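# Two robots sort capped tubes from a tray into racks

## Task

Take the tubes from the tray and sort them by the coloured dot on each cap: tubes with an orange dot go in the blue rack and tubes with a white dot go in the green rack. Every tube has to be pushed fully down into its slot, and no tube may ever touch the floor (one that does fails the task). The bottles in the tray have to finish upright in it. The tray has to finish resting on the work bench with nothing hanging past its edge. One robot or both may be used. At the end each robot must release everything and back away. A robot that falls over or is left leaning fails the task. Anything held in place only by a robot at the end does not count as done.

## Robot and tools

Robots: two identical Hello Robot Stretch 4 units, r1 and r2. Each has an omni-wheel base, a lift on a mast, an arm that telescopes forward, a three-joint wrist (yaw, pitch, roll) and a two-finger gripper. Each stands about 1.6 m tall, and its base rim lies within 0.23 m of its base origin. Cameras per robot: <name>_head_camera, <name>_head_left_camera, <name>_head_right_camera, <name>_wrist_camera (for example r1_wrist_camera).

Frames: each robot reports in its own base frame, which has its origin on the floor under the base centre, x forward, y left, z up. hand_pose is the point between the open fingertips, given in that frame, and may differ a little from the true position. base_odometry is measured from the base frame at scene start and counts wheel turns, so slipping shows up as travel. Heading is positive to the left, between -3.142 and 3.142. The two robots do not share a frame. Only images, lidar_m and wrist_depth_mm show where they are relative to each other.

execute_actions(actions, cameras): actions is a list holding a single action, or empty to just read state and images. The action is an object keyed by "r1" and/or "r2". Under each robot you may give:
- base: exactly one relative move, an offset from where the base last measured itself. {"translate_m": d} drives straight, forward positive, -2 to 2 m. {"strafe_m": d} slides sideways, left positive, -2 to 2 m. {"rotate_rad": d} turns in place, counter-clockwise from above positive, -3.2 to 3.2 rad.
- joints: absolute targets by name. lift_m 0 to 1.2 m. arm_m 0 to 0.55 m (extension). wrist_yaw_rad -1.134 to 4.276 (0 forward, positive left, 3.14 folded; above 3.4 the arm may obstruct). wrist_pitch_rad -1.117 to 4.259 (0 level, 1.57 pointing down). wrist_roll_rad -1.117 to 4.259 (0 puts the fingers level; positive turns clockwise as seen from behind). gripper_m -0.038 to 0.141, the fingertip gap in metres; negative values press the tips together.
- pace: "slow", "default", "fast" or "max". The base reaches 0.1/0.3/0.4/0.6 m/s and 1/2/3/4 rad/s respectively, and is slowed further when the lift is above 0.2 (down to 0.3 m/s and 1 rad/s at 1.2).
- contact_limits: {"arm_m": x}, where x runs from 0 (lightest) to 0.75 and defaults to 0.5. It sets how hard the arm may push before it stops.
- or instead of all of these, end_of_arm: "enable_torque", which turns back on any wrist or gripper motor that has shut off.
All motions start at the same moment. An action runs for 15 s at most. A joint target outside its range is clamped and reported. An unknown key or any other bad value makes the whole call rejected. cameras lists the image sources; leaving it out or passing ["all"] gives every camera, and [] gives none. A robot or joint left out of an action may still be pushing toward its earlier target.

wait(seconds 0-10) lets the scene run on without new commands. zoom_image(camera, region [x0,y0,x1,y1], at most 504x504 px) enlarges part of that camera's latest image. read_manual gives licence texts only. finished_scene(scene) closes scene 1 or 2 and cannot be undone; its result reports success and the next task. Replying with no tool call ends every remaining scene.

Results: base_status and joint_status say how each motion ended. "done" means it reached the target; for the base it only means the wheels turned enough. "off_target" means it stopped short and may still be pushing. "contact_stop_at_<key>" means it met resistance; that part goes slack, so a lift may sink or a base may roll. "limit_stop_at_<name>" means a built-in limit stopped it: tilt above 6 degrees slackens the lift, arm and wheels, and own_body means a self-collision guard. "torque_fault" means a wrist or gripper motor went limp and needs enable_torque. on_its_own lists whatever was not commanded; there, "held at" is the target being held. motor_effort is a percentage with the peak in brackets; offsets and noise apply, and an effort outside the rest range suggests a load or a push. lidar_m has 12 sectors of 30 degrees, starting straight ahead and going counter-clockwise; "-" means nothing seen or nearer than 0.25 m. wrist_depth_mm is a 7x7 grid of depths from 100 to 2000 mm. turned_by_wheels versus turned_by_imu differing by more than 0.1 rad points to a collision or slip. base_tilt is in degrees.

Gripping: command a gap smaller than the object. Squeezing harder pulls the object toward the wrist. The reported gap does not prove a grasp; look for a change in gripper effort. Fingertips stuck on a surface can be freed by raising the lift. To unfold at the start, send lift_m 0.4 with wrist_yaw_rad 0.

Avoid: robots touching each other, since bases pressing together fail the run. Avoid turning or driving with more than 1 kg held while arm_m is above 0.2, and avoid strong pushes or pulls, since either can tip a robot. Tilting the gripper up while it is rolled can trigger own_body stops. Do not drop anything or let tubes reach the floor. Over 1 m the two robots' travel can differ by about 3 cm, so be careful if they carry something together.

Each tool is called in YAML: its name, and indented under it one key for each argument.

## Session

execute_actions:
  actions: []

Scene clock: 0.00 s.
r1.base_odometry: x=+0.000 y=+0.000 heading=+0.000 (m, m, rad; r1's odometry frame)
r1.turned_by_wheels: +0.000 (rad since the last result)
r1.turned_by_imu: +0.000 (rad since the last result)
r1.base_tilt: forward=+0.3 right=+0.3 (deg)
r1.lidar_m: 1.23 1.26 1.86 2.51 1.08 0.81 0.77 0.82 1.20 3.30 3.49 4.03
r1.base_status: not commanded
r1.joint_positions: lift_m=+0.299 arm_m=-0.002 wrist_yaw_rad=+3.148 wrist_pitch_rad=+0.007 wrist_roll_rad=-0.018 gripper_m=+0.057
r1.joint_status: not commanded
r1.motor_effort: lift_m=+19 arm_m=-1 wrist_yaw_rad=-1 wrist_pitch_rad=-6 wrist_roll_rad=-1 gripper_m=-4 wheel_0=+0 wheel_1=+0 wheel_2=+1 (%)
r1.hand_pose: x=-0.1205 y=+0.0855 z=+0.4753 quat_wxyz=(-0.003, -0.003, -0.009, +1.000) (m; r1's base frame)
r1.wrist_depth_mm: - 135 891 891 904 904 904 / - 127 198 904 904 904 891 / - 136 215 917 917 917 931 / 136 160 917 917 917 946 931 / 917 931 917 931 931 931 946 / 931 931 917 946 205 946 946 / 917 931 946 109 931 931 931
r2.base_odometry: x=+0.000 y=+0.000 heading=+0.000 (m, m, rad; r2's odometry frame)
r2.turned_by_wheels: +0.000 (rad since the last result)
r2.turned_by_imu: +0.000 (rad since the last result)
r2.base_tilt: forward=-0.8 right=+0.3 (deg)
r2.lidar_m: 5.21 1.93 1.17 0.99 1.01 1.22 2.25 3.51 4.14 3.68 0.95 1.13
r2.base_status: not commanded
r2.joint_positions: lift_m=+0.169 arm_m=-0.002 wrist_yaw_rad=+3.096 wrist_pitch_rad=+0.005 wrist_roll_rad=-0.020 gripper_m=+0.057
r2.joint_status: not commanded
r2.motor_effort: lift_m=+21 arm_m=-1 wrist_yaw_rad=+0 wrist_pitch_rad=-8 wrist_roll_rad=+3 gripper_m=-4 wheel_0=+0 wheel_1=+0 wheel_2=+0 (%)
r2.hand_pose: x=-0.1153 y=+0.1006 z=+0.3460 quat_wxyz=(+0.023, -0.003, -0.010, +1.000) (m; r2's base frame)
r2.wrist_depth_mm: - 138 - - 1921 1255 1025 / - 126 - - 1921 1281 1025 / - 128 200 - 1921 1281 1008 / 137 139 - - 1863 1281 1008 / 1863 - - - 1661 1281 991 / 1160 1229 194 1255 196 1160 1008 / 831 798 842 117 866 831 878
pictures: r1_head_camera, r1_head_left_camera, r1_head_right_camera, r1_wrist_camera, r2_head_camera, r2_head_left_camera, r2_head_right_camera, r2_wrist_camera
Images, in order (width x height): r1_head_camera 420x560, r1_head_left_camera 420x672, r1_head_right_camera 420x672, r1_wrist_camera 616x392, r2_head_camera 420x560, r2_head_left_camera 420x672, r2_head_right_camera 420x672, r2_wrist_camera 616x392.

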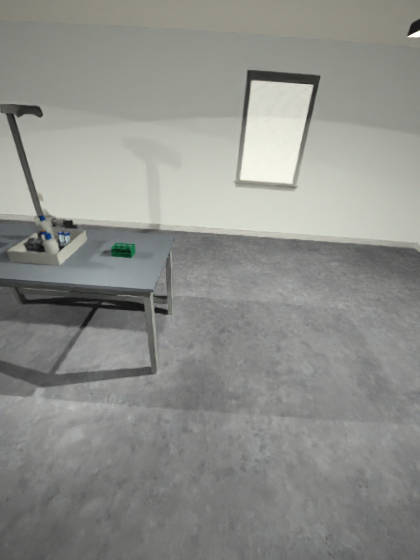

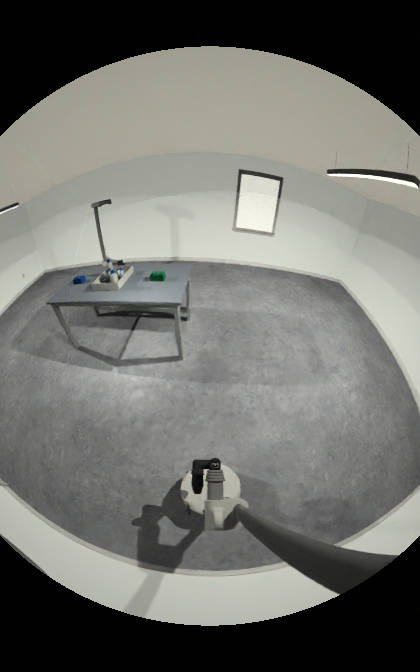

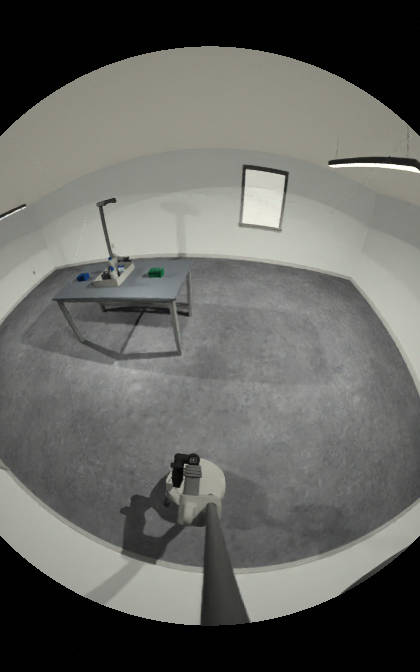

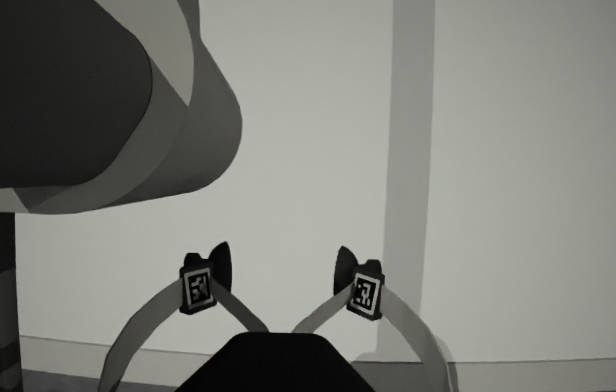

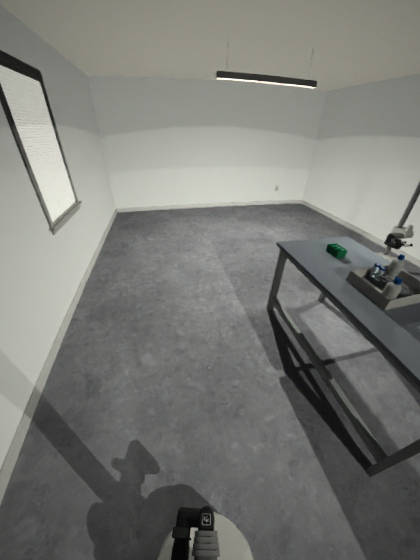

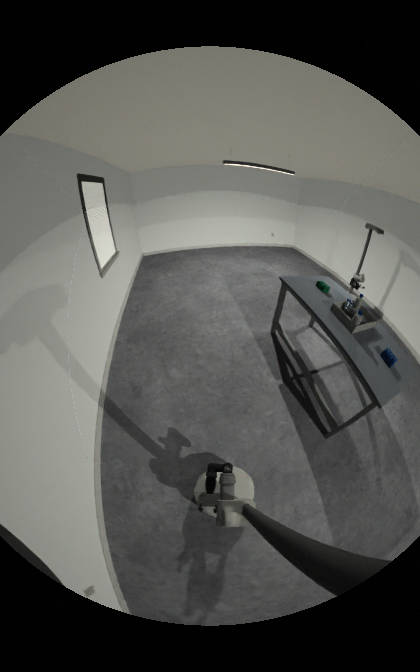

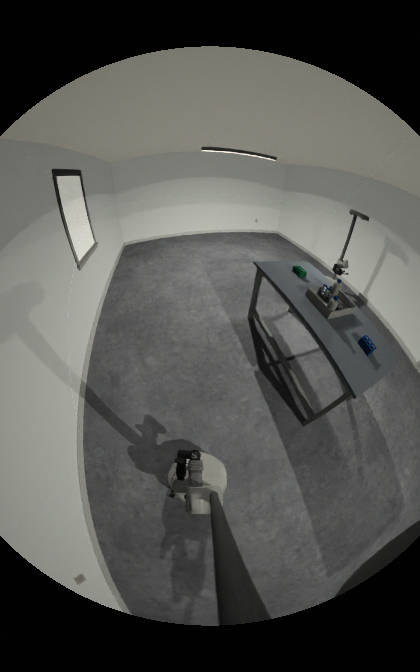

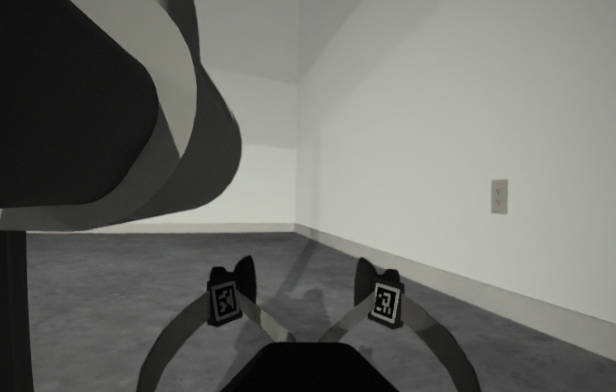

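execute_actions:
  actions:
    - {"r1":{"base":{"strafe_m":0.95},"joints":{"lift_m":1.1,"wrist_yaw_rad":0,"wrist_pitch_rad":1.57},"pace":"fast"}}
  cameras: []

execute_actions:
  actions:
    - {"r1":{"base":{"translate_m":0.95},"joints":{"arm_m":0.25},"pace":"fast"}}
  cameras: ["r1_head_camera","r1_wrist_camera","r1_head_right_camera"]

Scene clock: 4.87 s.
r1.base_odometry: x=+0.000 y=+0.950 heading=+0.000 (m, m, rad; r1's odometry frame)
r1.turned_by_wheels: +0.000 (rad since the last result)
r1.turned_by_imu: +0.002 (rad since the last result)
r1.base_tilt: forward=+0.2 right=+0.3 (deg)
r1.lidar_m: 1.24 1.32 4.60 2.38 0.99 0.76 0.72 0.78 1.13 3.72 4.51 1.27
r1.base_status: done
r1.joint_positions: lift_m=+1.100 arm_m=-0.002 wrist_yaw_rad=+0.000 wrist_pitch_rad=+1.570 wrist_roll_rad=-0.018 gripper_m=+0.057
r1.joint_status: all done
r1.motor_effort: lift_m=+21(23) arm_m=-1(1) wrist_yaw_rad=-2(7) wrist_pitch_rad=+0(5) wrist_roll_rad=+0(2) gripper_m=-4(1) wheel_0=+0(11) wheel_1=+0(8) wheel_2=+0(4) (%)
r1.hand_pose: x=+0.1688 y=-0.0874 z=+0.9895 quat_wxyz=(+0.707, -0.006, +0.707, +0.006) (m; r1's base frame)
r1.wrist_depth_mm: 1160 1205 1205 1205 1229 1205 1255 / 1182 1182 1205 1205 1205 1255 1308 / 1182 1205 1229 1229 1229 1255 1255 / 1205 1229 1281 1229 1255 1229 1281 / 1205 1229 1008 1042 1281 1336 1308 / 1205 1229 1025 1042 204 1308 1308 / 1205 1229 1255 109 1281 1308 1308
r2.base_odometry: x=+0.000 y=+0.000 heading=+0.000 (m, m, rad; r2's odometry frame)
r2.turned_by_wheels: +0.000 (rad since the last result)
r2.turned_by_imu: +0.001 (rad since the last result)
r2.base_tilt: forward=-0.9 right=+0.3 (deg)
r2.lidar_m: 5.21 1.94 1.15 1.01 1.00 1.21 2.26 3.50 4.16 3.67 0.95 1.13
r2.base_status: not commanded
r2.joint_positions: lift_m=+0.169 arm_m=-0.002 wrist_yaw_rad=+3.096 wrist_pitch_rad=+0.005 wrist_roll_rad=-0.020 gripper_m=+0.057
r2.joint_status: not commanded
r2.motor_effort: lift_m=+21(21) arm_m=+0(1) wrist_yaw_rad=+2(1) wrist_pitch_rad=-7(7) wrist_roll_rad=+2(1) gripper_m=-3(2) wheel_0=+1(0) wheel_1=+0(0) wheel_2=+0(0) (%)
r2.hand_pose: x=-0.1153 y=+0.1006 z=+0.3460 quat_wxyz=(+0.023, -0.003, -0.010, +1.000) (m; r2's base frame)
r2.wrist_depth_mm: - 138 - - 1921 1281 991 / - 126 - - 1983 1281 1025 / - 128 200 - 1921 1281 991 / 137 139 - - 1863 1308 1008 / 1863 - - - 1756 1255 1008 / 1138 1205 194 1281 196 1182 991 / 831 809 842 118 854 831 854
pictures: none
No camera images: the call's "cameras" was empty. Leave "cameras" out to get every camera's image.

Scene clock: 9.23 s.
r1.base_odometry: x=+0.950 y=+0.950 heading=+0.000 (m, m, rad; r1's odometry frame)
r1.turned_by_wheels: +0.000 (rad since the last result)
r1.turned_by_imu: +0.000 (rad since the last result)
r1.base_tilt: forward=+0.3 right=+0.3 (deg)
r1.lidar_m: 0.28 0.31 0.46 4.42 2.23 1.74 1.68 1.80 2.55 4.28 0.41 0.32
r1.base_status: done
r1.joint_positions: lift_m=+1.100 arm_m=+0.249 wrist_yaw_rad=+0.000 wrist_pitch_rad=+1.570 wrist_roll_rad=-0.018 gripper_m=+0.057
r1.joint_status: all done
r1.motor_effort: lift_m=+21(21) arm_m=+5(10) wrist_yaw_rad=-2(1) wrist_pitch_rad=+1(0) wrist_roll_rad=+1(1) gripper_m=-2(2) wheel_0=+1(4) wheel_1=-1(3) wheel_2=+1(7) (%)
r1.hand_pose: x=+0.4203 y=-0.0874 z=+0.9895 quat_wxyz=(+0.707, -0.006, +0.707, +0.006) (m; r1's base frame)
r1.wrist_depth_mm: 404 430 436 445 455 462 421 / 430 436 439 449 452 462 466 / 439 442 439 452 462 466 466 / 445 449 452 462 462 473 477 / 445 452 455 462 466 473 480 / 1205 449 459 462 204 477 488 / 1229 1229 1025 109 1281 1308 1308
r2.base_odometry: x=+0.000 y=+0.000 heading=+0.000 (m, m, rad; r2's odometry frame)
r2.turned_by_wheels: +0.000 (rad since the last result)
r2.turned_by_imu: +0.000 (rad since the last result)
r2.base_tilt: forward=-0.8 right=+0.3 (deg)
r2.lidar_m: 5.21 1.97 1.15 0.99 1.00 1.20 2.25 3.51 4.15 3.67 0.93 1.14
r2.base_status: not commanded
r2.joint_positions: lift_m=+0.169 arm_m=-0.002 wrist_yaw_rad=+3.096 wrist_pitch_rad=+0.005 wrist_roll_rad=-0.020 gripper_m=+0.057
r2.joint_status: not commanded
r2.motor_effort: lift_m=+21(21) arm_m=+0(0) wrist_yaw_rad=+0(0) wrist_pitch_rad=-8(7) wrist_roll_rad=+1(3) gripper_m=-5(4) wheel_0=+0(0) wheel_1=+0(0) wheel_2=+0(0) (%)
r2.hand_pose: x=-0.1153 y=+0.1006 z=+0.3460 quat_wxyz=(+0.023, -0.003, -0.010, +1.000) (m; r2's base frame)
r2.wrist_depth_mm: - 139 - - 1863 1281 1025 / - 126 - - 1921 1336 1008 / - 128 199 - 1921 1308 991 / 136 139 - - 1921 1308 1008 / 1983 - - - 1708 1281 991 / 1160 1229 195 1255 196 1182 991 / 831 809 831 118 842 831 878
pictures: r1_head_camera, r1_head_right_camera, r1_wrist_camera
camera_calibration (this result's frames):
r1_wrist_camera: T_world_to_cam=[[0.0532622, -0.99701, 0.0559804, -0.179272], [-0.997358, -0.0503407, 0.0523628, 0.40778], [-0.0493882, -0.0586215, -0.997058, 1.2336], [0, 0, 0, 1]] pos_world=[0.477176, -0.0858932, 1.21865]
Images, in order (width x height): r1_head_camera 420x560, r1_head_right_camera 420x672, r1_wrist_camera 616x392.

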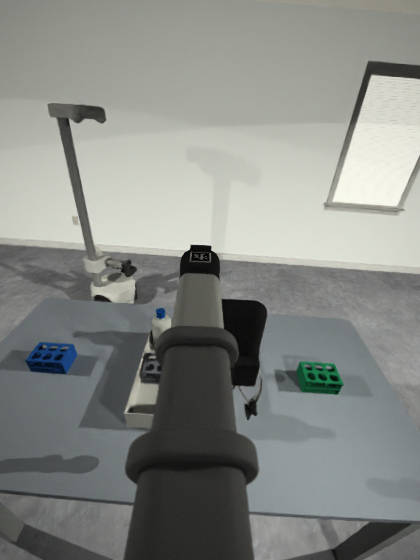

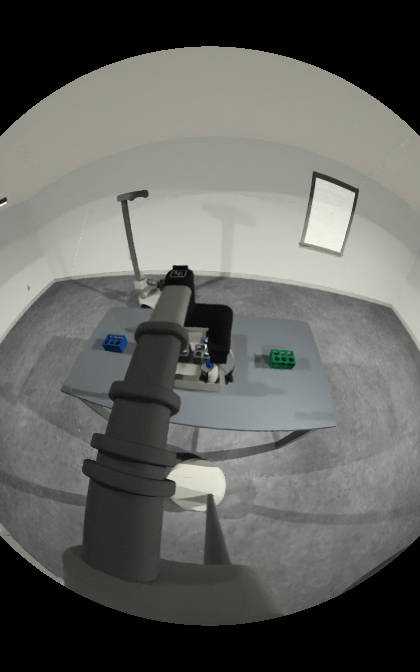

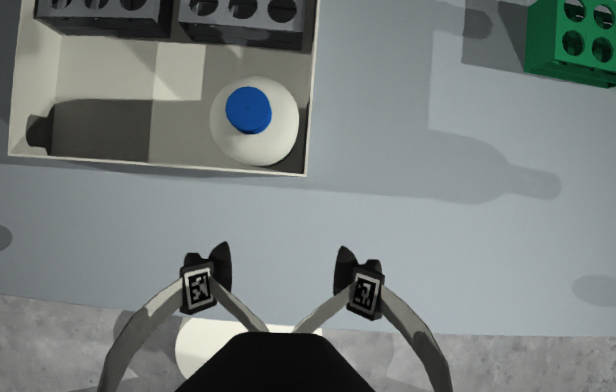

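execute_actions:
  actions:
    - {"r1":{"base":{"strafe_m":0.13},"joints":{"arm_m":0.46,"lift_m":1.15},"pace":"fast"}}
  cameras: ["r1_wrist_camera","r1_head_right_camera"]

zoom_image:
  camera: "r1_head_right_camera"
  region: [120,280,340,420]

Scene clock: 11.80 s.
r1.base_odometry: x=+0.950 y=+1.080 heading=+0.000 (m, m, rad; r1's odometry frame)
r1.turned_by_wheels: +0.000 (rad since the last result)
r1.turned_by_imu: +0.000 (rad since the last result)
r1.base_tilt: forward=+0.2 right=+0.2 (deg)
r1.lidar_m: 0.29 0.33 0.47 4.30 2.23 1.72 1.67 1.79 2.54 4.44 0.43 0.33
r1.base_status: done
r1.joint_positions: lift_m=+1.150 arm_m=+0.459 wrist_yaw_rad=+0.000 wrist_pitch_rad=+1.570 wrist_roll_rad=-0.018 gripper_m=+0.057
r1.joint_status: all done
r1.motor_effort: lift_m=+21(23) arm_m=+6(8) wrist_yaw_rad=-3(1) wrist_pitch_rad=+1(0) wrist_roll_rad=+3(2) gripper_m=-3(2) wheel_0=-1(12) wheel_1=+0(8) wheel_2=+0(3) (%)
r1.hand_pose: x=+0.6302 y=-0.0874 z=+1.0396 quat_wxyz=(+0.707, -0.006, +0.707, +0.006) (m; r1's base frame)
r1.wrist_depth_mm: 480 484 355 484 500 508 517 / 477 488 492 496 504 512 521 / 488 492 488 496 508 521 530 / 488 492 442 496 445 521 521 / 492 496 500 508 517 525 530 / 500 500 473 508 204 535 530 / 504 512 449 109 336 535 539
r2.base_odometry: x=+0.000 y=+0.000 heading=+0.000 (m, m, rad; r2's odometry frame)
r2.turned_by_wheels: +0.000 (rad since the last result)
r2.turned_by_imu: +0.000 (rad since the last result)
r2.base_tilt: forward=-0.8 right=+0.3 (deg)
r2.lidar_m: 5.20 1.95 1.17 1.01 1.01 1.19 2.23 3.51 4.15 3.67 0.94 1.13
r2.base_status: not commanded
r2.joint_positions: lift_m=+0.169 arm_m=-0.002 wrist_yaw_rad=+3.096 wrist_pitch_rad=+0.005 wrist_roll_rad=-0.020 gripper_m=+0.057
r2.joint_status: not commanded
r2.motor_effort: lift_m=+21(21) arm_m=+0(0) wrist_yaw_rad=+1(0) wrist_pitch_rad=-7(6) wrist_roll_rad=+2(2) gripper_m=-4(5) wheel_0=+0(0) wheel_1=+0(0) wheel_2=+1(0) (%)
r2.hand_pose: x=-0.1153 y=+0.1006 z=+0.3460 quat_wxyz=(+0.023, -0.003, -0.010, +1.000) (m; r2's base frame)
r2.wrist_depth_mm: - 138 - - 1921 1281 1008 / - 126 - - 1863 1308 1008 / - 128 199 - 1983 1281 991 / 137 139 - - 1921 1308 1008 / 1863 - - - 1808 1281 1025 / 1138 1205 194 1281 196 1160 991 / 831 798 842 118 854 831 878
pictures: r1_head_right_camera, r1_wrist_camera
camera_calibration (this result's frames):
r1_wrist_camera: T_world_to_cam=[[0.0532947, -0.997008, 0.0559809, -0.193276], [-0.997357, -0.0503737, 0.052355, 0.614573], [-0.0493784, -0.0586232, -0.997058, 1.29383], [0, 0, 0, 1]] pos_world=[0.687136, -0.0858913, 1.26867]
Images, in order (width x height): r1_head_right_camera 420x672, r1_wrist_camera 616x392.

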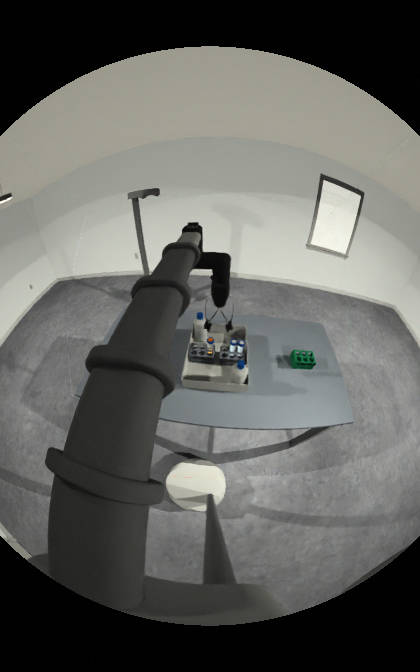

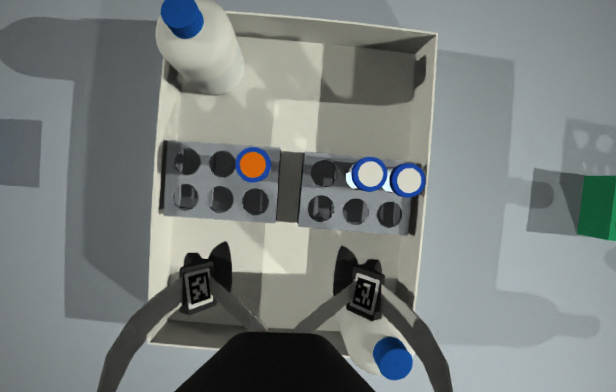

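Region (120, 280, 340, 420) of r1_head_right_camera's 420x672 image, scaled by 2.291, with more detail than that image has; it fills the top 321 rows of this view, and the rest is white.

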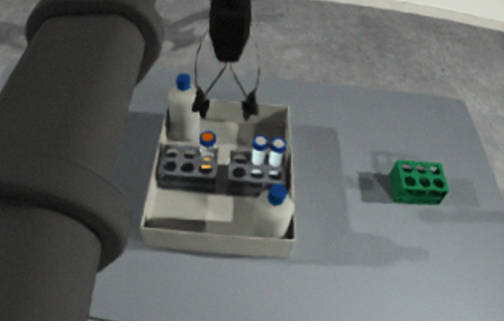

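execute_actions:
  actions:
    - {"r1":{"base":{"strafe_m":0.033},"joints":{"arm_m":0.524,"lift_m":1.03}}}
  cameras: ["r1_wrist_camera","r1_head_right_camera"]

Scene clock: 14.63 s.
r1.base_odometry: x=+0.950 y=+1.113 heading=+0.000 (m, m, rad; r1's odometry frame)
r1.turned_by_wheels: +0.000 (rad since the last result)
r1.turned_by_imu: +0.000 (rad since the last result)
r1.base_tilt: forward=+0.3 right=+0.5 (deg)
r1.lidar_m: 0.30 0.32 0.47 4.27 2.24 1.72 1.67 1.79 2.54 4.48 0.43 0.32
r1.base_status: done
r1.joint_positions: lift_m=+1.030 arm_m=+0.523 wrist_yaw_rad=+0.000 wrist_pitch_rad=+1.570 wrist_roll_rad=-0.018 gripper_m=+0.057
r1.joint_status: all done
r1.motor_effort: lift_m=+16(20) arm_m=+5(4) wrist_yaw_rad=-2(2) wrist_pitch_rad=+0(0) wrist_roll_rad=+1(0) gripper_m=-2(3) wheel_0=+0(8) wheel_1=-1(5) wheel_2=+0(1) (%)
r1.hand_pose: x=+0.6942 y=-0.0874 z=+0.9199 quat_wxyz=(+0.707, -0.006, +0.707, +0.006) (m; r1's base frame)
r1.wrist_depth_mm: 366 366 233 359 384 384 389 / 366 370 239 377 379 355 392 / 370 373 373 382 384 384 397 / 373 375 377 384 387 392 399 / 377 377 322 324 329 297 404 / 377 382 324 357 204 349 407 / 379 345 387 108 392 392 407
r2.base_odometry: x=+0.000 y=+0.000 heading=+0.000 (m, m, rad; r2's odometry frame)
r2.turned_by_wheels: +0.000 (rad since the last result)
r2.turned_by_imu: +0.000 (rad since the last result)
r2.base_tilt: forward=-0.7 right=+0.4 (deg)
r2.lidar_m: 5.20 1.96 1.15 1.00 1.00 1.21 2.25 3.49 4.14 3.68 0.95 1.10
r2.base_status: not commanded
r2.joint_positions: lift_m=+0.169 arm_m=-0.002 wrist_yaw_rad=+3.096 wrist_pitch_rad=+0.005 wrist_roll_rad=-0.020 gripper_m=+0.057
r2.joint_status: not commanded
r2.motor_effort: lift_m=+21(21) arm_m=+0(0) wrist_yaw_rad=+3(1) wrist_pitch_rad=-8(8) wrist_roll_rad=+2(1) gripper_m=-3(3) wheel_0=+0(0) wheel_1=+0(0) wheel_2=+0(0) (%)
r2.hand_pose: x=-0.1153 y=+0.1006 z=+0.3460 quat_wxyz=(+0.023, -0.003, -0.010, +1.000) (m; r2's base frame)
r2.wrist_depth_mm: - 138 - - 1921 1281 1060 / - 126 - - 1863 1281 1042 / - 128 198 - 1983 1281 1008 / 137 139 - - 1921 1336 1008 / 1863 - - - 1756 1281 991 / 1182 1205 193 1255 196 1160 991 / 842 788 831 118 842 831 878
pictures: r1_head_right_camera, r1_wrist_camera
camera_calibration (this result's frames):
r1_wrist_camera: T_world_to_cam=[[0.0531485, -0.997017, 0.0559736, -0.189881], [-0.997358, -0.0502197, 0.0524922, 0.684497], [-0.0495246, -0.0586155, -0.997051, 1.17782], [0, 0, 0, 1]] pos_world=[0.751112, -0.0859001, 1.14905]
Images, in order (width x height): r1_head_right_camera 420x672, r1_wrist_camera 616x392.

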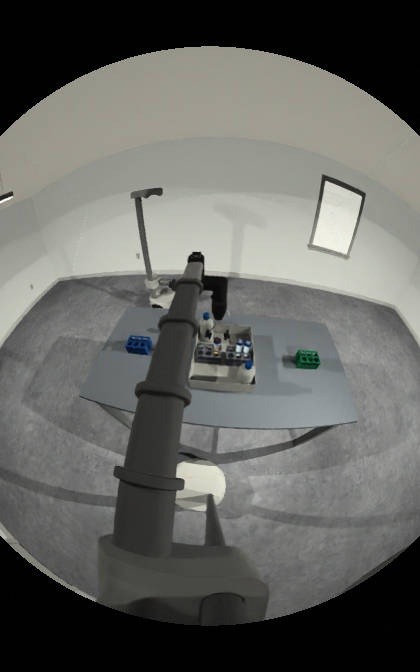

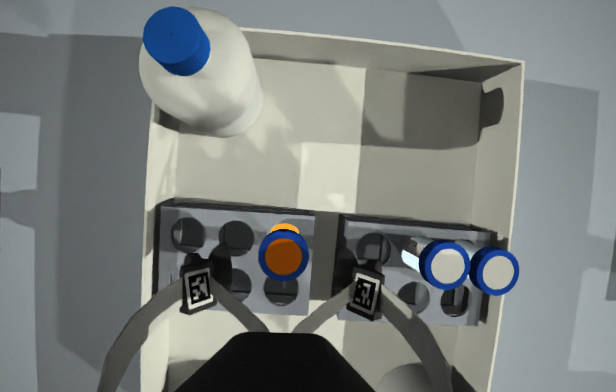

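execute_actions:
  actions:
    - {"r1":{"joints":{"lift_m":0.983}}}
  cameras: ["r1_wrist_camera"]

execute_actions:
  actions:
    - {"r1":{"joints":{"gripper_m":0.015}}}
  cameras: ["r1_wrist_camera"]

execute_actions:
  actions:
    - {"r1":{"joints":{"lift_m":1.09}}}
  cameras: ["r1_wrist_camera","r1_head_camera","r1_head_right_camera"]

zoom_image:
  camera: "r1_head_right_camera"
  region: [170,300,290,390]

Scene clock: 16.93 s.
r1.base_odometry: x=+0.950 y=+1.113 heading=+0.000 (m, m, rad; r1's odometry frame)
r1.turned_by_wheels: +0.000 (rad since the last result)
r1.turned_by_imu: +0.000 (rad since the last result)
r1.base_tilt: forward=+0.2 right=+0.2 (deg)
r1.lidar_m: 0.29 0.32 0.46 4.26 2.22 1.72 1.68 1.78 2.56 4.47 0.42 0.31
r1.base_status: not commanded
r1.joint_positions: lift_m=+0.983 arm_m=+0.523 wrist_yaw_rad=+0.000 wrist_pitch_rad=+1.570 wrist_roll_rad=-0.018 gripper_m=+0.057
r1.joint_status: all done
r1.motor_effort: lift_m=+16(16) arm_m=+5(5) wrist_yaw_rad=-1(1) wrist_pitch_rad=+0(0) wrist_roll_rad=+2(1) gripper_m=-2(2) wheel_0=+0(0) wheel_1=-1(1) wheel_2=+0(0) (%)
r1.hand_pose: x=+0.6942 y=-0.0874 z=+0.8729 quat_wxyz=(+0.707, -0.006, +0.707, +0.006) (m; r1's base frame)
r1.wrist_depth_mm: 319 171 188 298 296 298 343 / 319 203 205 330 338 338 294 / 325 325 329 334 336 340 320 / 329 330 334 336 342 343 319 / 330 277 274 277 281 282 357 / 330 273 215 278 204 286 249 / 336 338 338 109 345 301 364
r2.base_odometry: x=+0.000 y=+0.000 heading=+0.000 (m, m, rad; r2's odometry frame)
r2.turned_by_wheels: +0.000 (rad since the last result)
r2.turned_by_imu: +0.000 (rad since the last result)
r2.base_tilt: forward=-0.7 right=+0.3 (deg)
r2.lidar_m: 5.21 1.94 1.16 1.01 1.01 1.22 2.25 3.51 4.16 3.69 0.96 1.13
r2.base_status: not commanded
r2.joint_positions: lift_m=+0.169 arm_m=-0.002 wrist_yaw_rad=+3.096 wrist_pitch_rad=+0.005 wrist_roll_rad=-0.020 gripper_m=+0.057
r2.joint_status: not commanded
r2.motor_effort: lift_m=+21(21) arm_m=+0(0) wrist_yaw_rad=+1(1) wrist_pitch_rad=-7(7) wrist_roll_rad=+1(3) gripper_m=-5(5) wheel_0=+0(0) wheel_1=+0(0) wheel_2=+0(0) (%)
r2.hand_pose: x=-0.1153 y=+0.1006 z=+0.3460 quat_wxyz=(+0.023, -0.003, -0.010, +1.000) (m; r2's base frame)
r2.wrist_depth_mm: - 138 - - 1863 1281 1008 / - 126 - - 1921 1308 1008 / - 128 199 - 1863 1281 991 / 137 139 - - 1921 1281 991 / 1921 - - - 1808 1308 1008 / 1160 1205 194 1308 195 1160 1008 / 831 798 831 118 842 842 878
pictures: r1_wrist_camera
camera_calibration (this result's frames):
r1_wrist_camera: T_world_to_cam=[[0.0531485, -0.997017, 0.0559736, -0.18725], [-0.997358, -0.0502197, 0.0524921, 0.686966], [-0.0495245, -0.0586155, -0.997051, 1.13097], [0, 0, 0, 1]] pos_world=[0.751113, -0.0859001, 1.10205]
Images, in order (width x height): r1_wrist_camera 616x392.

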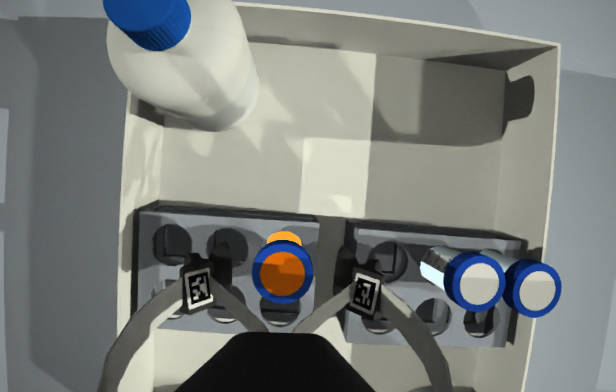

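Scene clock: 18.13 s.
r1.base_odometry: x=+0.950 y=+1.113 heading=+0.000 (m, m, rad; r1's odometry frame)
r1.turned_by_wheels: +0.000 (rad since the last result)
r1.turned_by_imu: +0.000 (rad since the last result)
r1.base_tilt: forward=+0.3 right=+0.3 (deg)
r1.lidar_m: 0.30 0.32 0.48 4.28 2.22 1.73 1.67 1.78 2.55 4.48 0.43 0.33
r1.base_status: not commanded
r1.joint_positions: lift_m=+0.983 arm_m=+0.523 wrist_yaw_rad=+0.000 wrist_pitch_rad=+1.570 wrist_roll_rad=-0.018 gripper_m=+0.015
r1.joint_status: all done
r1.motor_effort: lift_m=+16(16) arm_m=+5(5) wrist_yaw_rad=-2(2) wrist_pitch_rad=+0(0) wrist_roll_rad=+0(1) gripper_m=-12(11) wheel_0=+0(0) wheel_1=-1(1) wheel_2=+0(1) (%)
r1.hand_pose: x=+0.6942 y=-0.0874 z=+0.8729 quat_wxyz=(+0.707, -0.006, +0.707, +0.006) (m; r1's base frame)
r1.wrist_depth_mm: 319 171 189 297 293 301 343 / 322 203 206 334 336 338 296 / 324 327 330 334 338 340 320 / 327 327 332 336 338 342 320 / 329 276 274 222 282 283 351 / 332 273 208 220 191 283 250 / 336 310 338 109 347 300 359
r2.base_odometry: x=+0.000 y=+0.000 heading=+0.000 (m, m, rad; r2's odometry frame)
r2.turned_by_wheels: +0.000 (rad since the last result)
r2.turned_by_imu: +0.000 (rad since the last result)
r2.base_tilt: forward=-0.9 right=+0.4 (deg)
r2.lidar_m: 5.20 1.92 1.16 1.00 1.00 1.20 2.26 3.50 4.13 3.68 0.95 1.11
r2.base_status: not commanded
r2.joint_positions: lift_m=+0.169 arm_m=-0.002 wrist_yaw_rad=+3.096 wrist_pitch_rad=+0.005 wrist_roll_rad=-0.020 gripper_m=+0.057
r2.joint_status: not commanded
r2.motor_effort: lift_m=+21(21) arm_m=+0(1) wrist_yaw_rad=-1(1) wrist_pitch_rad=-8(8) wrist_roll_rad=+0(2) gripper_m=-6(4) wheel_0=+0(0) wheel_1=+0(0) wheel_2=+0(0) (%)
r2.hand_pose: x=-0.1153 y=+0.1006 z=+0.3460 quat_wxyz=(+0.023, -0.003, -0.010, +1.000) (m; r2's base frame)
r2.wrist_depth_mm: - 138 - - 1863 1281 1008 / - 126 - - 1921 1281 1008 / - 128 200 - 1863 1308 976 / 137 139 - - 1863 1281 991 / 1921 - - - 1808 1281 1008 / 1182 1205 195 1281 195 1160 991 / 831 798 831 118 854 831 878
pictures: r1_wrist_camera
camera_calibration (this result's frames):
r1_wrist_camera: T_world_to_cam=[[0.0531487, -0.997017, 0.0559736, -0.18725], [-0.997358, -0.0502199, 0.0524922, 0.686966], [-0.0495246, -0.0586156, -0.997051, 1.13097], [0, 0, 0, 1]] pos_world=[0.751113, -0.0859001, 1.10205]
Images, in order (width x height): r1_wrist_camera 616x392.

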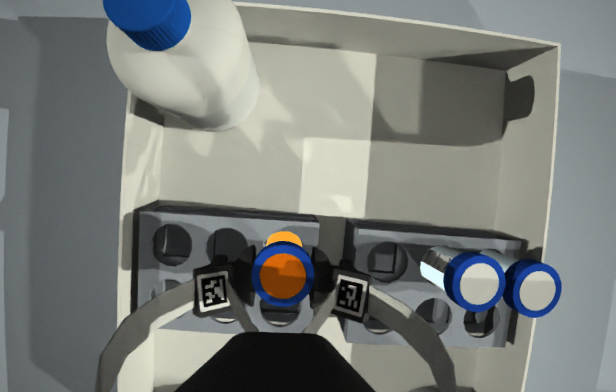

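Scene clock: 19.60 s.
r1.base_odometry: x=+0.950 y=+1.113 heading=+0.000 (m, m, rad; r1's odometry frame)
r1.turned_by_wheels: +0.000 (rad since the last result)
r1.turned_by_imu: +0.000 (rad since the last result)
r1.base_tilt: forward=+0.3 right=+0.4 (deg)
r1.lidar_m: 0.30 0.32 0.47 4.27 2.21 1.71 1.67 1.77 2.55 4.47 0.43 0.31
r1.base_status: not commanded
r1.joint_positions: lift_m=+1.090 arm_m=+0.523 wrist_yaw_rad=+0.000 wrist_pitch_rad=+1.570 wrist_roll_rad=-0.018 gripper_m=+0.015
r1.joint_status: all done
r1.motor_effort: lift_m=+21(23) arm_m=+6(6) wrist_yaw_rad=-2(2) wrist_pitch_rad=+0(0) wrist_roll_rad=-1(2) gripper_m=-13(12) wheel_0=+0(0) wheel_1=-1(0) wheel_2=+0(0) (%)
r1.hand_pose: x=+0.6942 y=-0.0874 z=+0.9795 quat_wxyz=(+0.707, -0.006, +0.707, +0.006) (m; r1's base frame)
r1.wrist_depth_mm: 424 424 430 436 445 449 445 / 427 430 293 436 442 449 452 / 424 433 418 439 445 449 459 / 430 436 436 442 445 459 459 / 433 439 379 222 389 462 469 / 442 439 208 220 191 462 469 / 442 442 449 109 399 466 473
r2.base_odometry: x=+0.000 y=+0.000 heading=+0.000 (m, m, rad; r2's odometry frame)
r2.turned_by_wheels: +0.000 (rad since the last result)
r2.turned_by_imu: +0.000 (rad since the last result)
r2.base_tilt: forward=-0.8 right=+0.4 (deg)
r2.lidar_m: 5.21 1.96 1.17 1.01 1.01 1.23 2.24 3.50 4.15 3.68 0.94 1.13
r2.base_status: not commanded
r2.joint_positions: lift_m=+0.169 arm_m=-0.002 wrist_yaw_rad=+3.096 wrist_pitch_rad=+0.005 wrist_roll_rad=-0.020 gripper_m=+0.057
r2.joint_status: not commanded
r2.motor_effort: lift_m=+21(21) arm_m=+0(1) wrist_yaw_rad=+0(1) wrist_pitch_rad=-7(7) wrist_roll_rad=+1(1) gripper_m=-6(4) wheel_0=+1(0) wheel_1=+0(0) wheel_2=+0(0) (%)
r2.hand_pose: x=-0.1153 y=+0.1006 z=+0.3460 quat_wxyz=(+0.023, -0.003, -0.010, +1.000) (m; r2's base frame)
r2.wrist_depth_mm: - 138 - - 1921 1255 1025 / - 126 - - 1921 1281 1025 / - 128 199 - 1921 1281 991 / 137 139 - - 1863 1308 991 / 1921 - - - 1756 1281 1008 / 1160 1205 195 1308 195 1160 1008 / 842 809 831 118 866 842 866
pictures: r1_head_camera, r1_head_right_camera, r1_wrist_camera
camera_calibration (this result's frames):
r1_wrist_camera: T_world_to_cam=[[0.0531485, -0.997017, 0.0559736, -0.193214], [-0.997358, -0.0502197, 0.0524922, 0.681375], [-0.0495246, -0.0586155, -0.997051, 1.23721], [0, 0, 0, 1]] pos_world=[0.751115, -0.0859001, 1.20861]
Images, in order (width x height): r1_head_camera 420x560, r1_head_right_camera 420x672, r1_wrist_camera 616x392.

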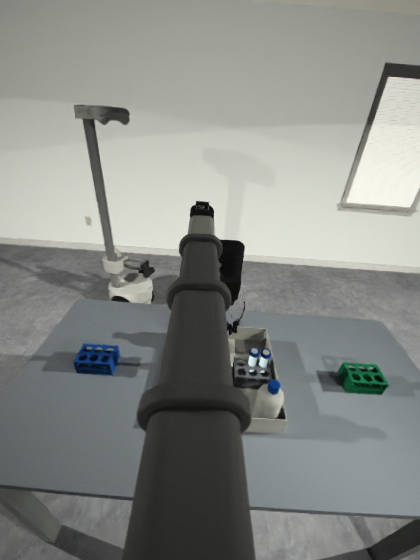

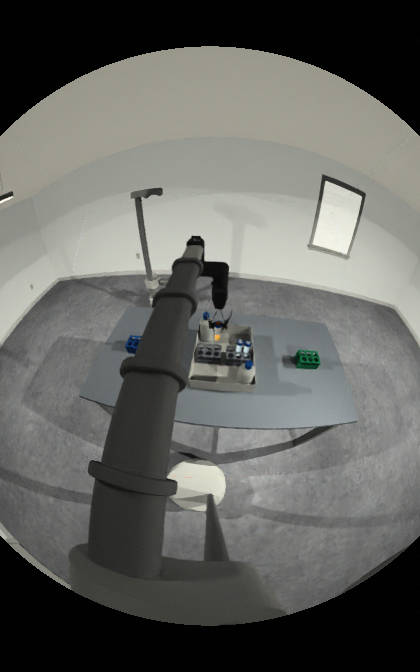

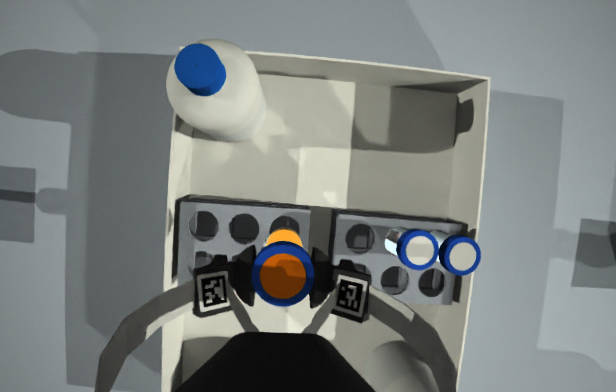

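Region (170, 300, 290, 390) of r1_head_right_camera's 420x672 image, scaled by 4.200, with more detail than that image has; it fills the top 378 rows of this view, and the rest is white.

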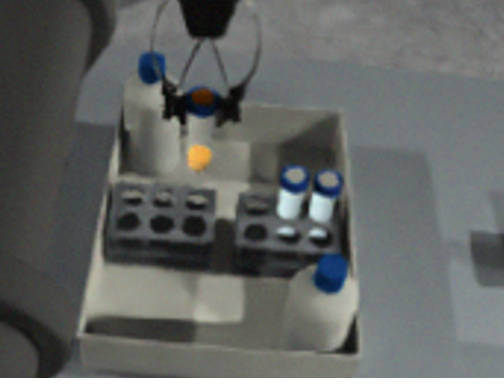

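execute_actions:
  actions:
    - {"r1":{"base":{"strafe_m":0.46},"joints":{"arm_m":0.48}}}
  cameras: ["r1_wrist_camera"]

Scene clock: 23.57 s.
r1.base_odometry: x=+0.950 y=+1.573 heading=+0.000 (m, m, rad; r1's odometry frame)
r1.turned_by_wheels: +0.000 (rad since the last result)
r1.turned_by_imu: +0.001 (rad since the last result)
r1.base_tilt: forward=+0.4 right=+0.3 (deg)
r1.lidar_m: 0.32 0.37 3.89 3.80 2.20 1.69 1.63 1.75 2.51 1.13 0.46 0.34
r1.base_status: done
r1.joint_positions: lift_m=+1.090 arm_m=+0.481 wrist_yaw_rad=+0.000 wrist_pitch_rad=+1.570 wrist_roll_rad=-0.018 gripper_m=+0.015
r1.joint_status: all done
r1.motor_effort: lift_m=+20(21) arm_m=-5(5) wrist_yaw_rad=-2(2) wrist_pitch_rad=+0(0) wrist_roll_rad=+0(1) gripper_m=-11(13) wheel_0=+0(9) wheel_1=-1(6) wheel_2=+0(0) (%)
r1.hand_pose: x=+0.6520 y=-0.0874 z=+0.9796 quat_wxyz=(+0.707, -0.006, +0.707, +0.006) (m; r1's base frame)
r1.wrist_depth_mm: 1182 427 433 439 442 449 455 / 1160 427 433 445 442 455 455 / 1160 436 439 445 452 455 459 / 1160 436 445 424 452 459 462 / 1205 442 442 222 455 459 462 / 1205 439 207 220 190 466 466 / 1255 445 445 109 459 469 473
r2.base_odometry: x=+0.000 y=+0.000 heading=+0.000 (m, m, rad; r2's odometry frame)
r2.turned_by_wheels: +0.000 (rad since the last result)
r2.turned_by_imu: +0.000 (rad since the last result)
r2.base_tilt: forward=-0.9 right=+0.3 (deg)
r2.lidar_m: 5.20 1.94 1.17 0.99 1.01 1.21 2.24 3.50 4.15 3.69 0.96 1.11
r2.base_status: not commanded
r2.joint_positions: lift_m=+0.169 arm_m=-0.002 wrist_yaw_rad=+3.096 wrist_pitch_rad=+0.005 wrist_roll_rad=-0.020 gripper_m=+0.057
r2.joint_status: not commanded
r2.motor_effort: lift_m=+21(21) arm_m=+0(1) wrist_yaw_rad=+1(3) wrist_pitch_rad=-7(6) wrist_roll_rad=+2(1) gripper_m=-4(3) wheel_0=+0(0) wheel_1=+0(0) wheel_2=+0(0) (%)
r2.hand_pose: x=-0.1153 y=+0.1006 z=+0.3460 quat_wxyz=(+0.023, -0.003, -0.010, +1.000) (m; r2's base frame)
r2.wrist_depth_mm: - 139 - - 1983 1281 1025 / - 126 - - 1983 1308 1008 / - 128 199 - 1921 1308 991 / 136 139 - - 1863 1336 991 / 1863 - - - 1756 1281 991 / 1160 1229 195 1281 196 1160 1008 / 842 809 842 118 854 842 891
pictures: r1_wrist_camera
camera_calibration (this result's frames):
r1_wrist_camera: T_world_to_cam=[[0.053164, -0.997016, 0.0559728, -0.190989], [-0.997356, -0.0502344, 0.0525056, 0.639331], [-0.0495372, -0.0586163, -0.997051, 1.23521], [0, 0, 0, 1]] pos_world=[0.708984, -0.0858993, 1.20869]
Images, in order (width x height): r1_wrist_camera 616x392.

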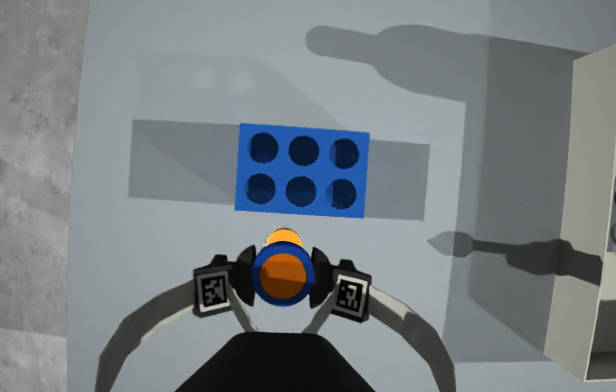

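execute_actions:
  actions:
    - {"r1":{"base":{"strafe_m":-0.015},"joints":{"arm_m":0.521,"lift_m":1.055}}}
  cameras: ["r1_wrist_camera"]

zoom_image:
  camera: "r1_wrist_camera"
  region: [190,150,390,310]

Scene clock: 25.93 s.
r1.base_odometry: x=+0.950 y=+1.558 heading=+0.000 (m, m, rad; r1's odometry frame)
r1.turned_by_wheels: +0.000 (rad since the last result)
r1.turned_by_imu: +0.000 (rad since the last result)
r1.base_tilt: forward=+0.4 right=+0.3 (deg)
r1.lidar_m: 0.32 0.36 3.93 3.82 2.20 1.69 1.64 1.76 2.51 1.12 0.45 0.35
r1.base_status: done
r1.joint_positions: lift_m=+1.055 arm_m=+0.520 wrist_yaw_rad=+0.000 wrist_pitch_rad=+1.570 wrist_roll_rad=-0.018 gripper_m=+0.015
r1.joint_status: all done
r1.motor_effort: lift_m=+16(19) arm_m=+6(11) wrist_yaw_rad=-2(2) wrist_pitch_rad=+0(0) wrist_roll_rad=+1(0) gripper_m=-12(11) wheel_0=-1(5) wheel_1=+0(5) wheel_2=+1(0) (%)
r1.hand_pose: x=+0.6912 y=-0.0874 z=+0.9449 quat_wxyz=(+0.707, -0.006, +0.707, +0.006) (m; r1's base frame)
r1.wrist_depth_mm: 392 392 397 399 410 413 415 / 394 397 397 407 410 413 418 / 399 399 402 404 413 415 421 / 397 404 404 349 415 424 427 / 402 404 351 223 418 421 430 / 404 404 208 218 191 427 430 / 410 413 415 109 421 436 436
r2.base_odometry: x=+0.000 y=+0.000 heading=+0.000 (m, m, rad; r2's odometry frame)
r2.turned_by_wheels: +0.000 (rad since the last result)
r2.turned_by_imu: +0.000 (rad since the last result)
r2.base_tilt: forward=-0.8 right=+0.4 (deg)
r2.lidar_m: 5.21 1.93 1.15 0.99 1.00 1.20 2.27 3.50 4.13 3.68 0.95 1.11
r2.base_status: not commanded
r2.joint_positions: lift_m=+0.169 arm_m=-0.002 wrist_yaw_rad=+3.096 wrist_pitch_rad=+0.005 wrist_roll_rad=-0.020 gripper_m=+0.057
r2.joint_status: not commanded
r2.motor_effort: lift_m=+21(21) arm_m=+0(0) wrist_yaw_rad=+2(0) wrist_pitch_rad=-7(8) wrist_roll_rad=+3(2) gripper_m=-4(4) wheel_0=+0(0) wheel_1=+0(0) wheel_2=+0(0) (%)
r2.hand_pose: x=-0.1153 y=+0.1006 z=+0.3460 quat_wxyz=(+0.023, -0.003, -0.010, +1.000) (m; r2's base frame)
r2.wrist_depth_mm: - 138 - - 1921 1281 1042 / - 126 - - 1921 1308 1025 / - 128 198 - 1921 1308 991 / 137 139 - - 1921 1308 1008 / 1863 - - - 1708 1281 1008 / 1160 1255 195 1281 196 1160 1008 / 831 798 854 118 854 842 878
pictures: r1_wrist_camera
camera_calibration (this result's frames):
r1_wrist_camera: T_world_to_cam=[[0.0531461, -0.997017, 0.0559734, -0.191117], [-0.997358, -0.0502171, 0.0524957, 0.680164], [-0.0495283, -0.0586154, -0.997051, 1.2026], [0, 0, 0, 1]] pos_world=[0.748087, -0.0859003, 1.17405]
Images, in order (width x height): r1_wrist_camera 616x392.

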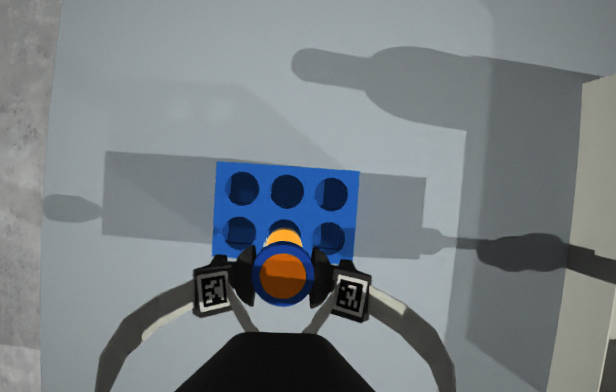

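Region (190, 150, 390, 310) of r1_wrist_camera's 616x392 image, scaled by 2.520; it fills the top 403 rows of this view, and the rest is white.

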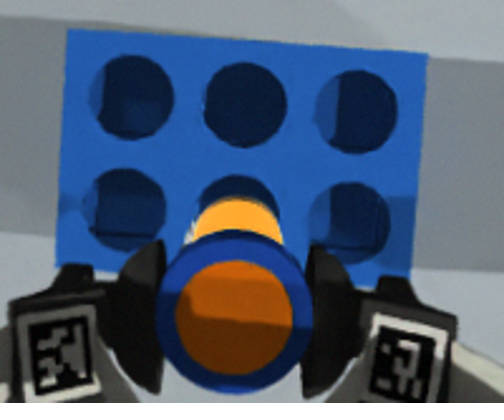

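execute_actions:
  actions:
    - {"r1":{"joints":{"lift_m":0.982},"pace":"slow"}}
  cameras: ["r1_wrist_camera","r1_head_camera"]

Scene clock: 27.93 s.
r1.base_odometry: x=+0.950 y=+1.558 heading=+0.000 (m, m, rad; r1's odometry frame)
r1.turned_by_wheels: +0.000 (rad since the last result)
r1.turned_by_imu: +0.000 (rad since the last result)
r1.base_tilt: forward=+0.3 right=+0.4 (deg)
r1.lidar_m: 0.34 0.35 3.93 3.83 2.22 1.68 1.65 1.76 2.52 1.12 0.46 0.34
r1.base_status: not commanded
r1.joint_positions: lift_m=+0.982 arm_m=+0.520 wrist_yaw_rad=+0.000 wrist_pitch_rad=+1.570 wrist_roll_rad=-0.018 gripper_m=+0.015
r1.joint_status: all done
r1.motor_effort: lift_m=+16(16) arm_m=+6(6) wrist_yaw_rad=-1(2) wrist_pitch_rad=+0(0) wrist_roll_rad=+1(0) gripper_m=-10(11) wheel_0=-1(1) wheel_1=+0(1) wheel_2=+1(1) (%)
r1.hand_pose: x=+0.6912 y=-0.0874 z=+0.8720 quat_wxyz=(+0.707, -0.006, +0.707, +0.006) (m; r1's base frame)
r1.wrist_depth_mm: 317 324 325 329 334 340 342 / 324 325 330 332 334 342 340 / 324 327 327 336 340 342 345 / 325 329 325 281 342 345 349 / 327 332 276 221 343 349 349 / 330 334 208 219 191 349 353 / 334 338 338 108 347 355 359
r2.base_odometry: x=+0.000 y=+0.000 heading=+0.000 (m, m, rad; r2's odometry frame)
r2.turned_by_wheels: +0.000 (rad since the last result)
r2.turned_by_imu: +0.000 (rad since the last result)
r2.base_tilt: forward=-0.9 right=+0.4 (deg)
r2.lidar_m: 5.20 1.95 1.17 1.00 1.01 1.22 2.27 3.52 4.15 3.69 0.94 1.12
r2.base_status: not commanded
r2.joint_positions: lift_m=+0.169 arm_m=-0.002 wrist_yaw_rad=+3.096 wrist_pitch_rad=+0.005 wrist_roll_rad=-0.020 gripper_m=+0.057
r2.joint_status: not commanded
r2.motor_effort: lift_m=+21(21) arm_m=-1(1) wrist_yaw_rad=+0(2) wrist_pitch_rad=-8(7) wrist_roll_rad=+1(2) gripper_m=-4(5) wheel_0=+0(1) wheel_1=+0(0) wheel_2=+1(0) (%)
r2.hand_pose: x=-0.1153 y=+0.1006 z=+0.3460 quat_wxyz=(+0.023, -0.003, -0.010, +1.000) (m; r2's base frame)
r2.wrist_depth_mm: - 139 - - 1983 1255 1025 / - 126 - - 1863 1308 1042 / - 128 199 - 1921 1308 991 / 137 139 - - 1921 1281 1008 / 1921 - - - 1808 1281 1008 / 1182 1205 194 1281 196 1160 1008 / 842 778 842 118 854 831 878
pictures: r1_head_camera, r1_wrist_camera
camera_calibration (this result's frames):
r1_wrist_camera: T_world_to_cam=[[0.0531459, -0.997017, 0.0559734, -0.187033], [-0.997358, -0.0502169, 0.0524956, 0.683997], [-0.0495282, -0.0586154, -0.997051, 1.12984], [0, 0, 0, 1]] pos_world=[0.748089, -0.0859003, 1.10107]
Images, in order (width x height): r1_head_camera 420x560, r1_wrist_camera 616x392.

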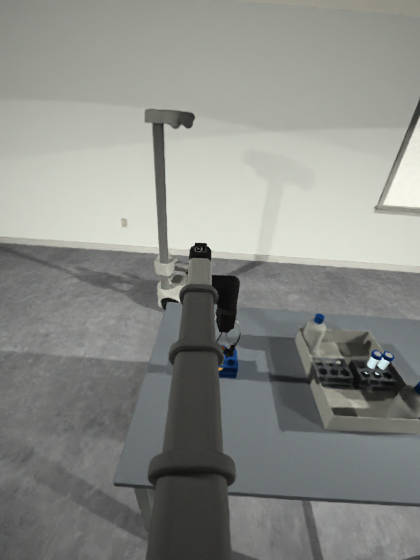

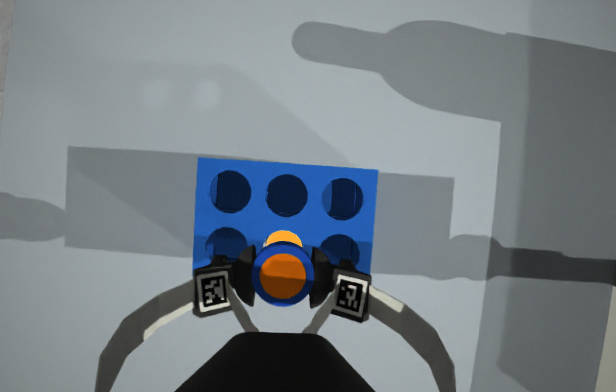

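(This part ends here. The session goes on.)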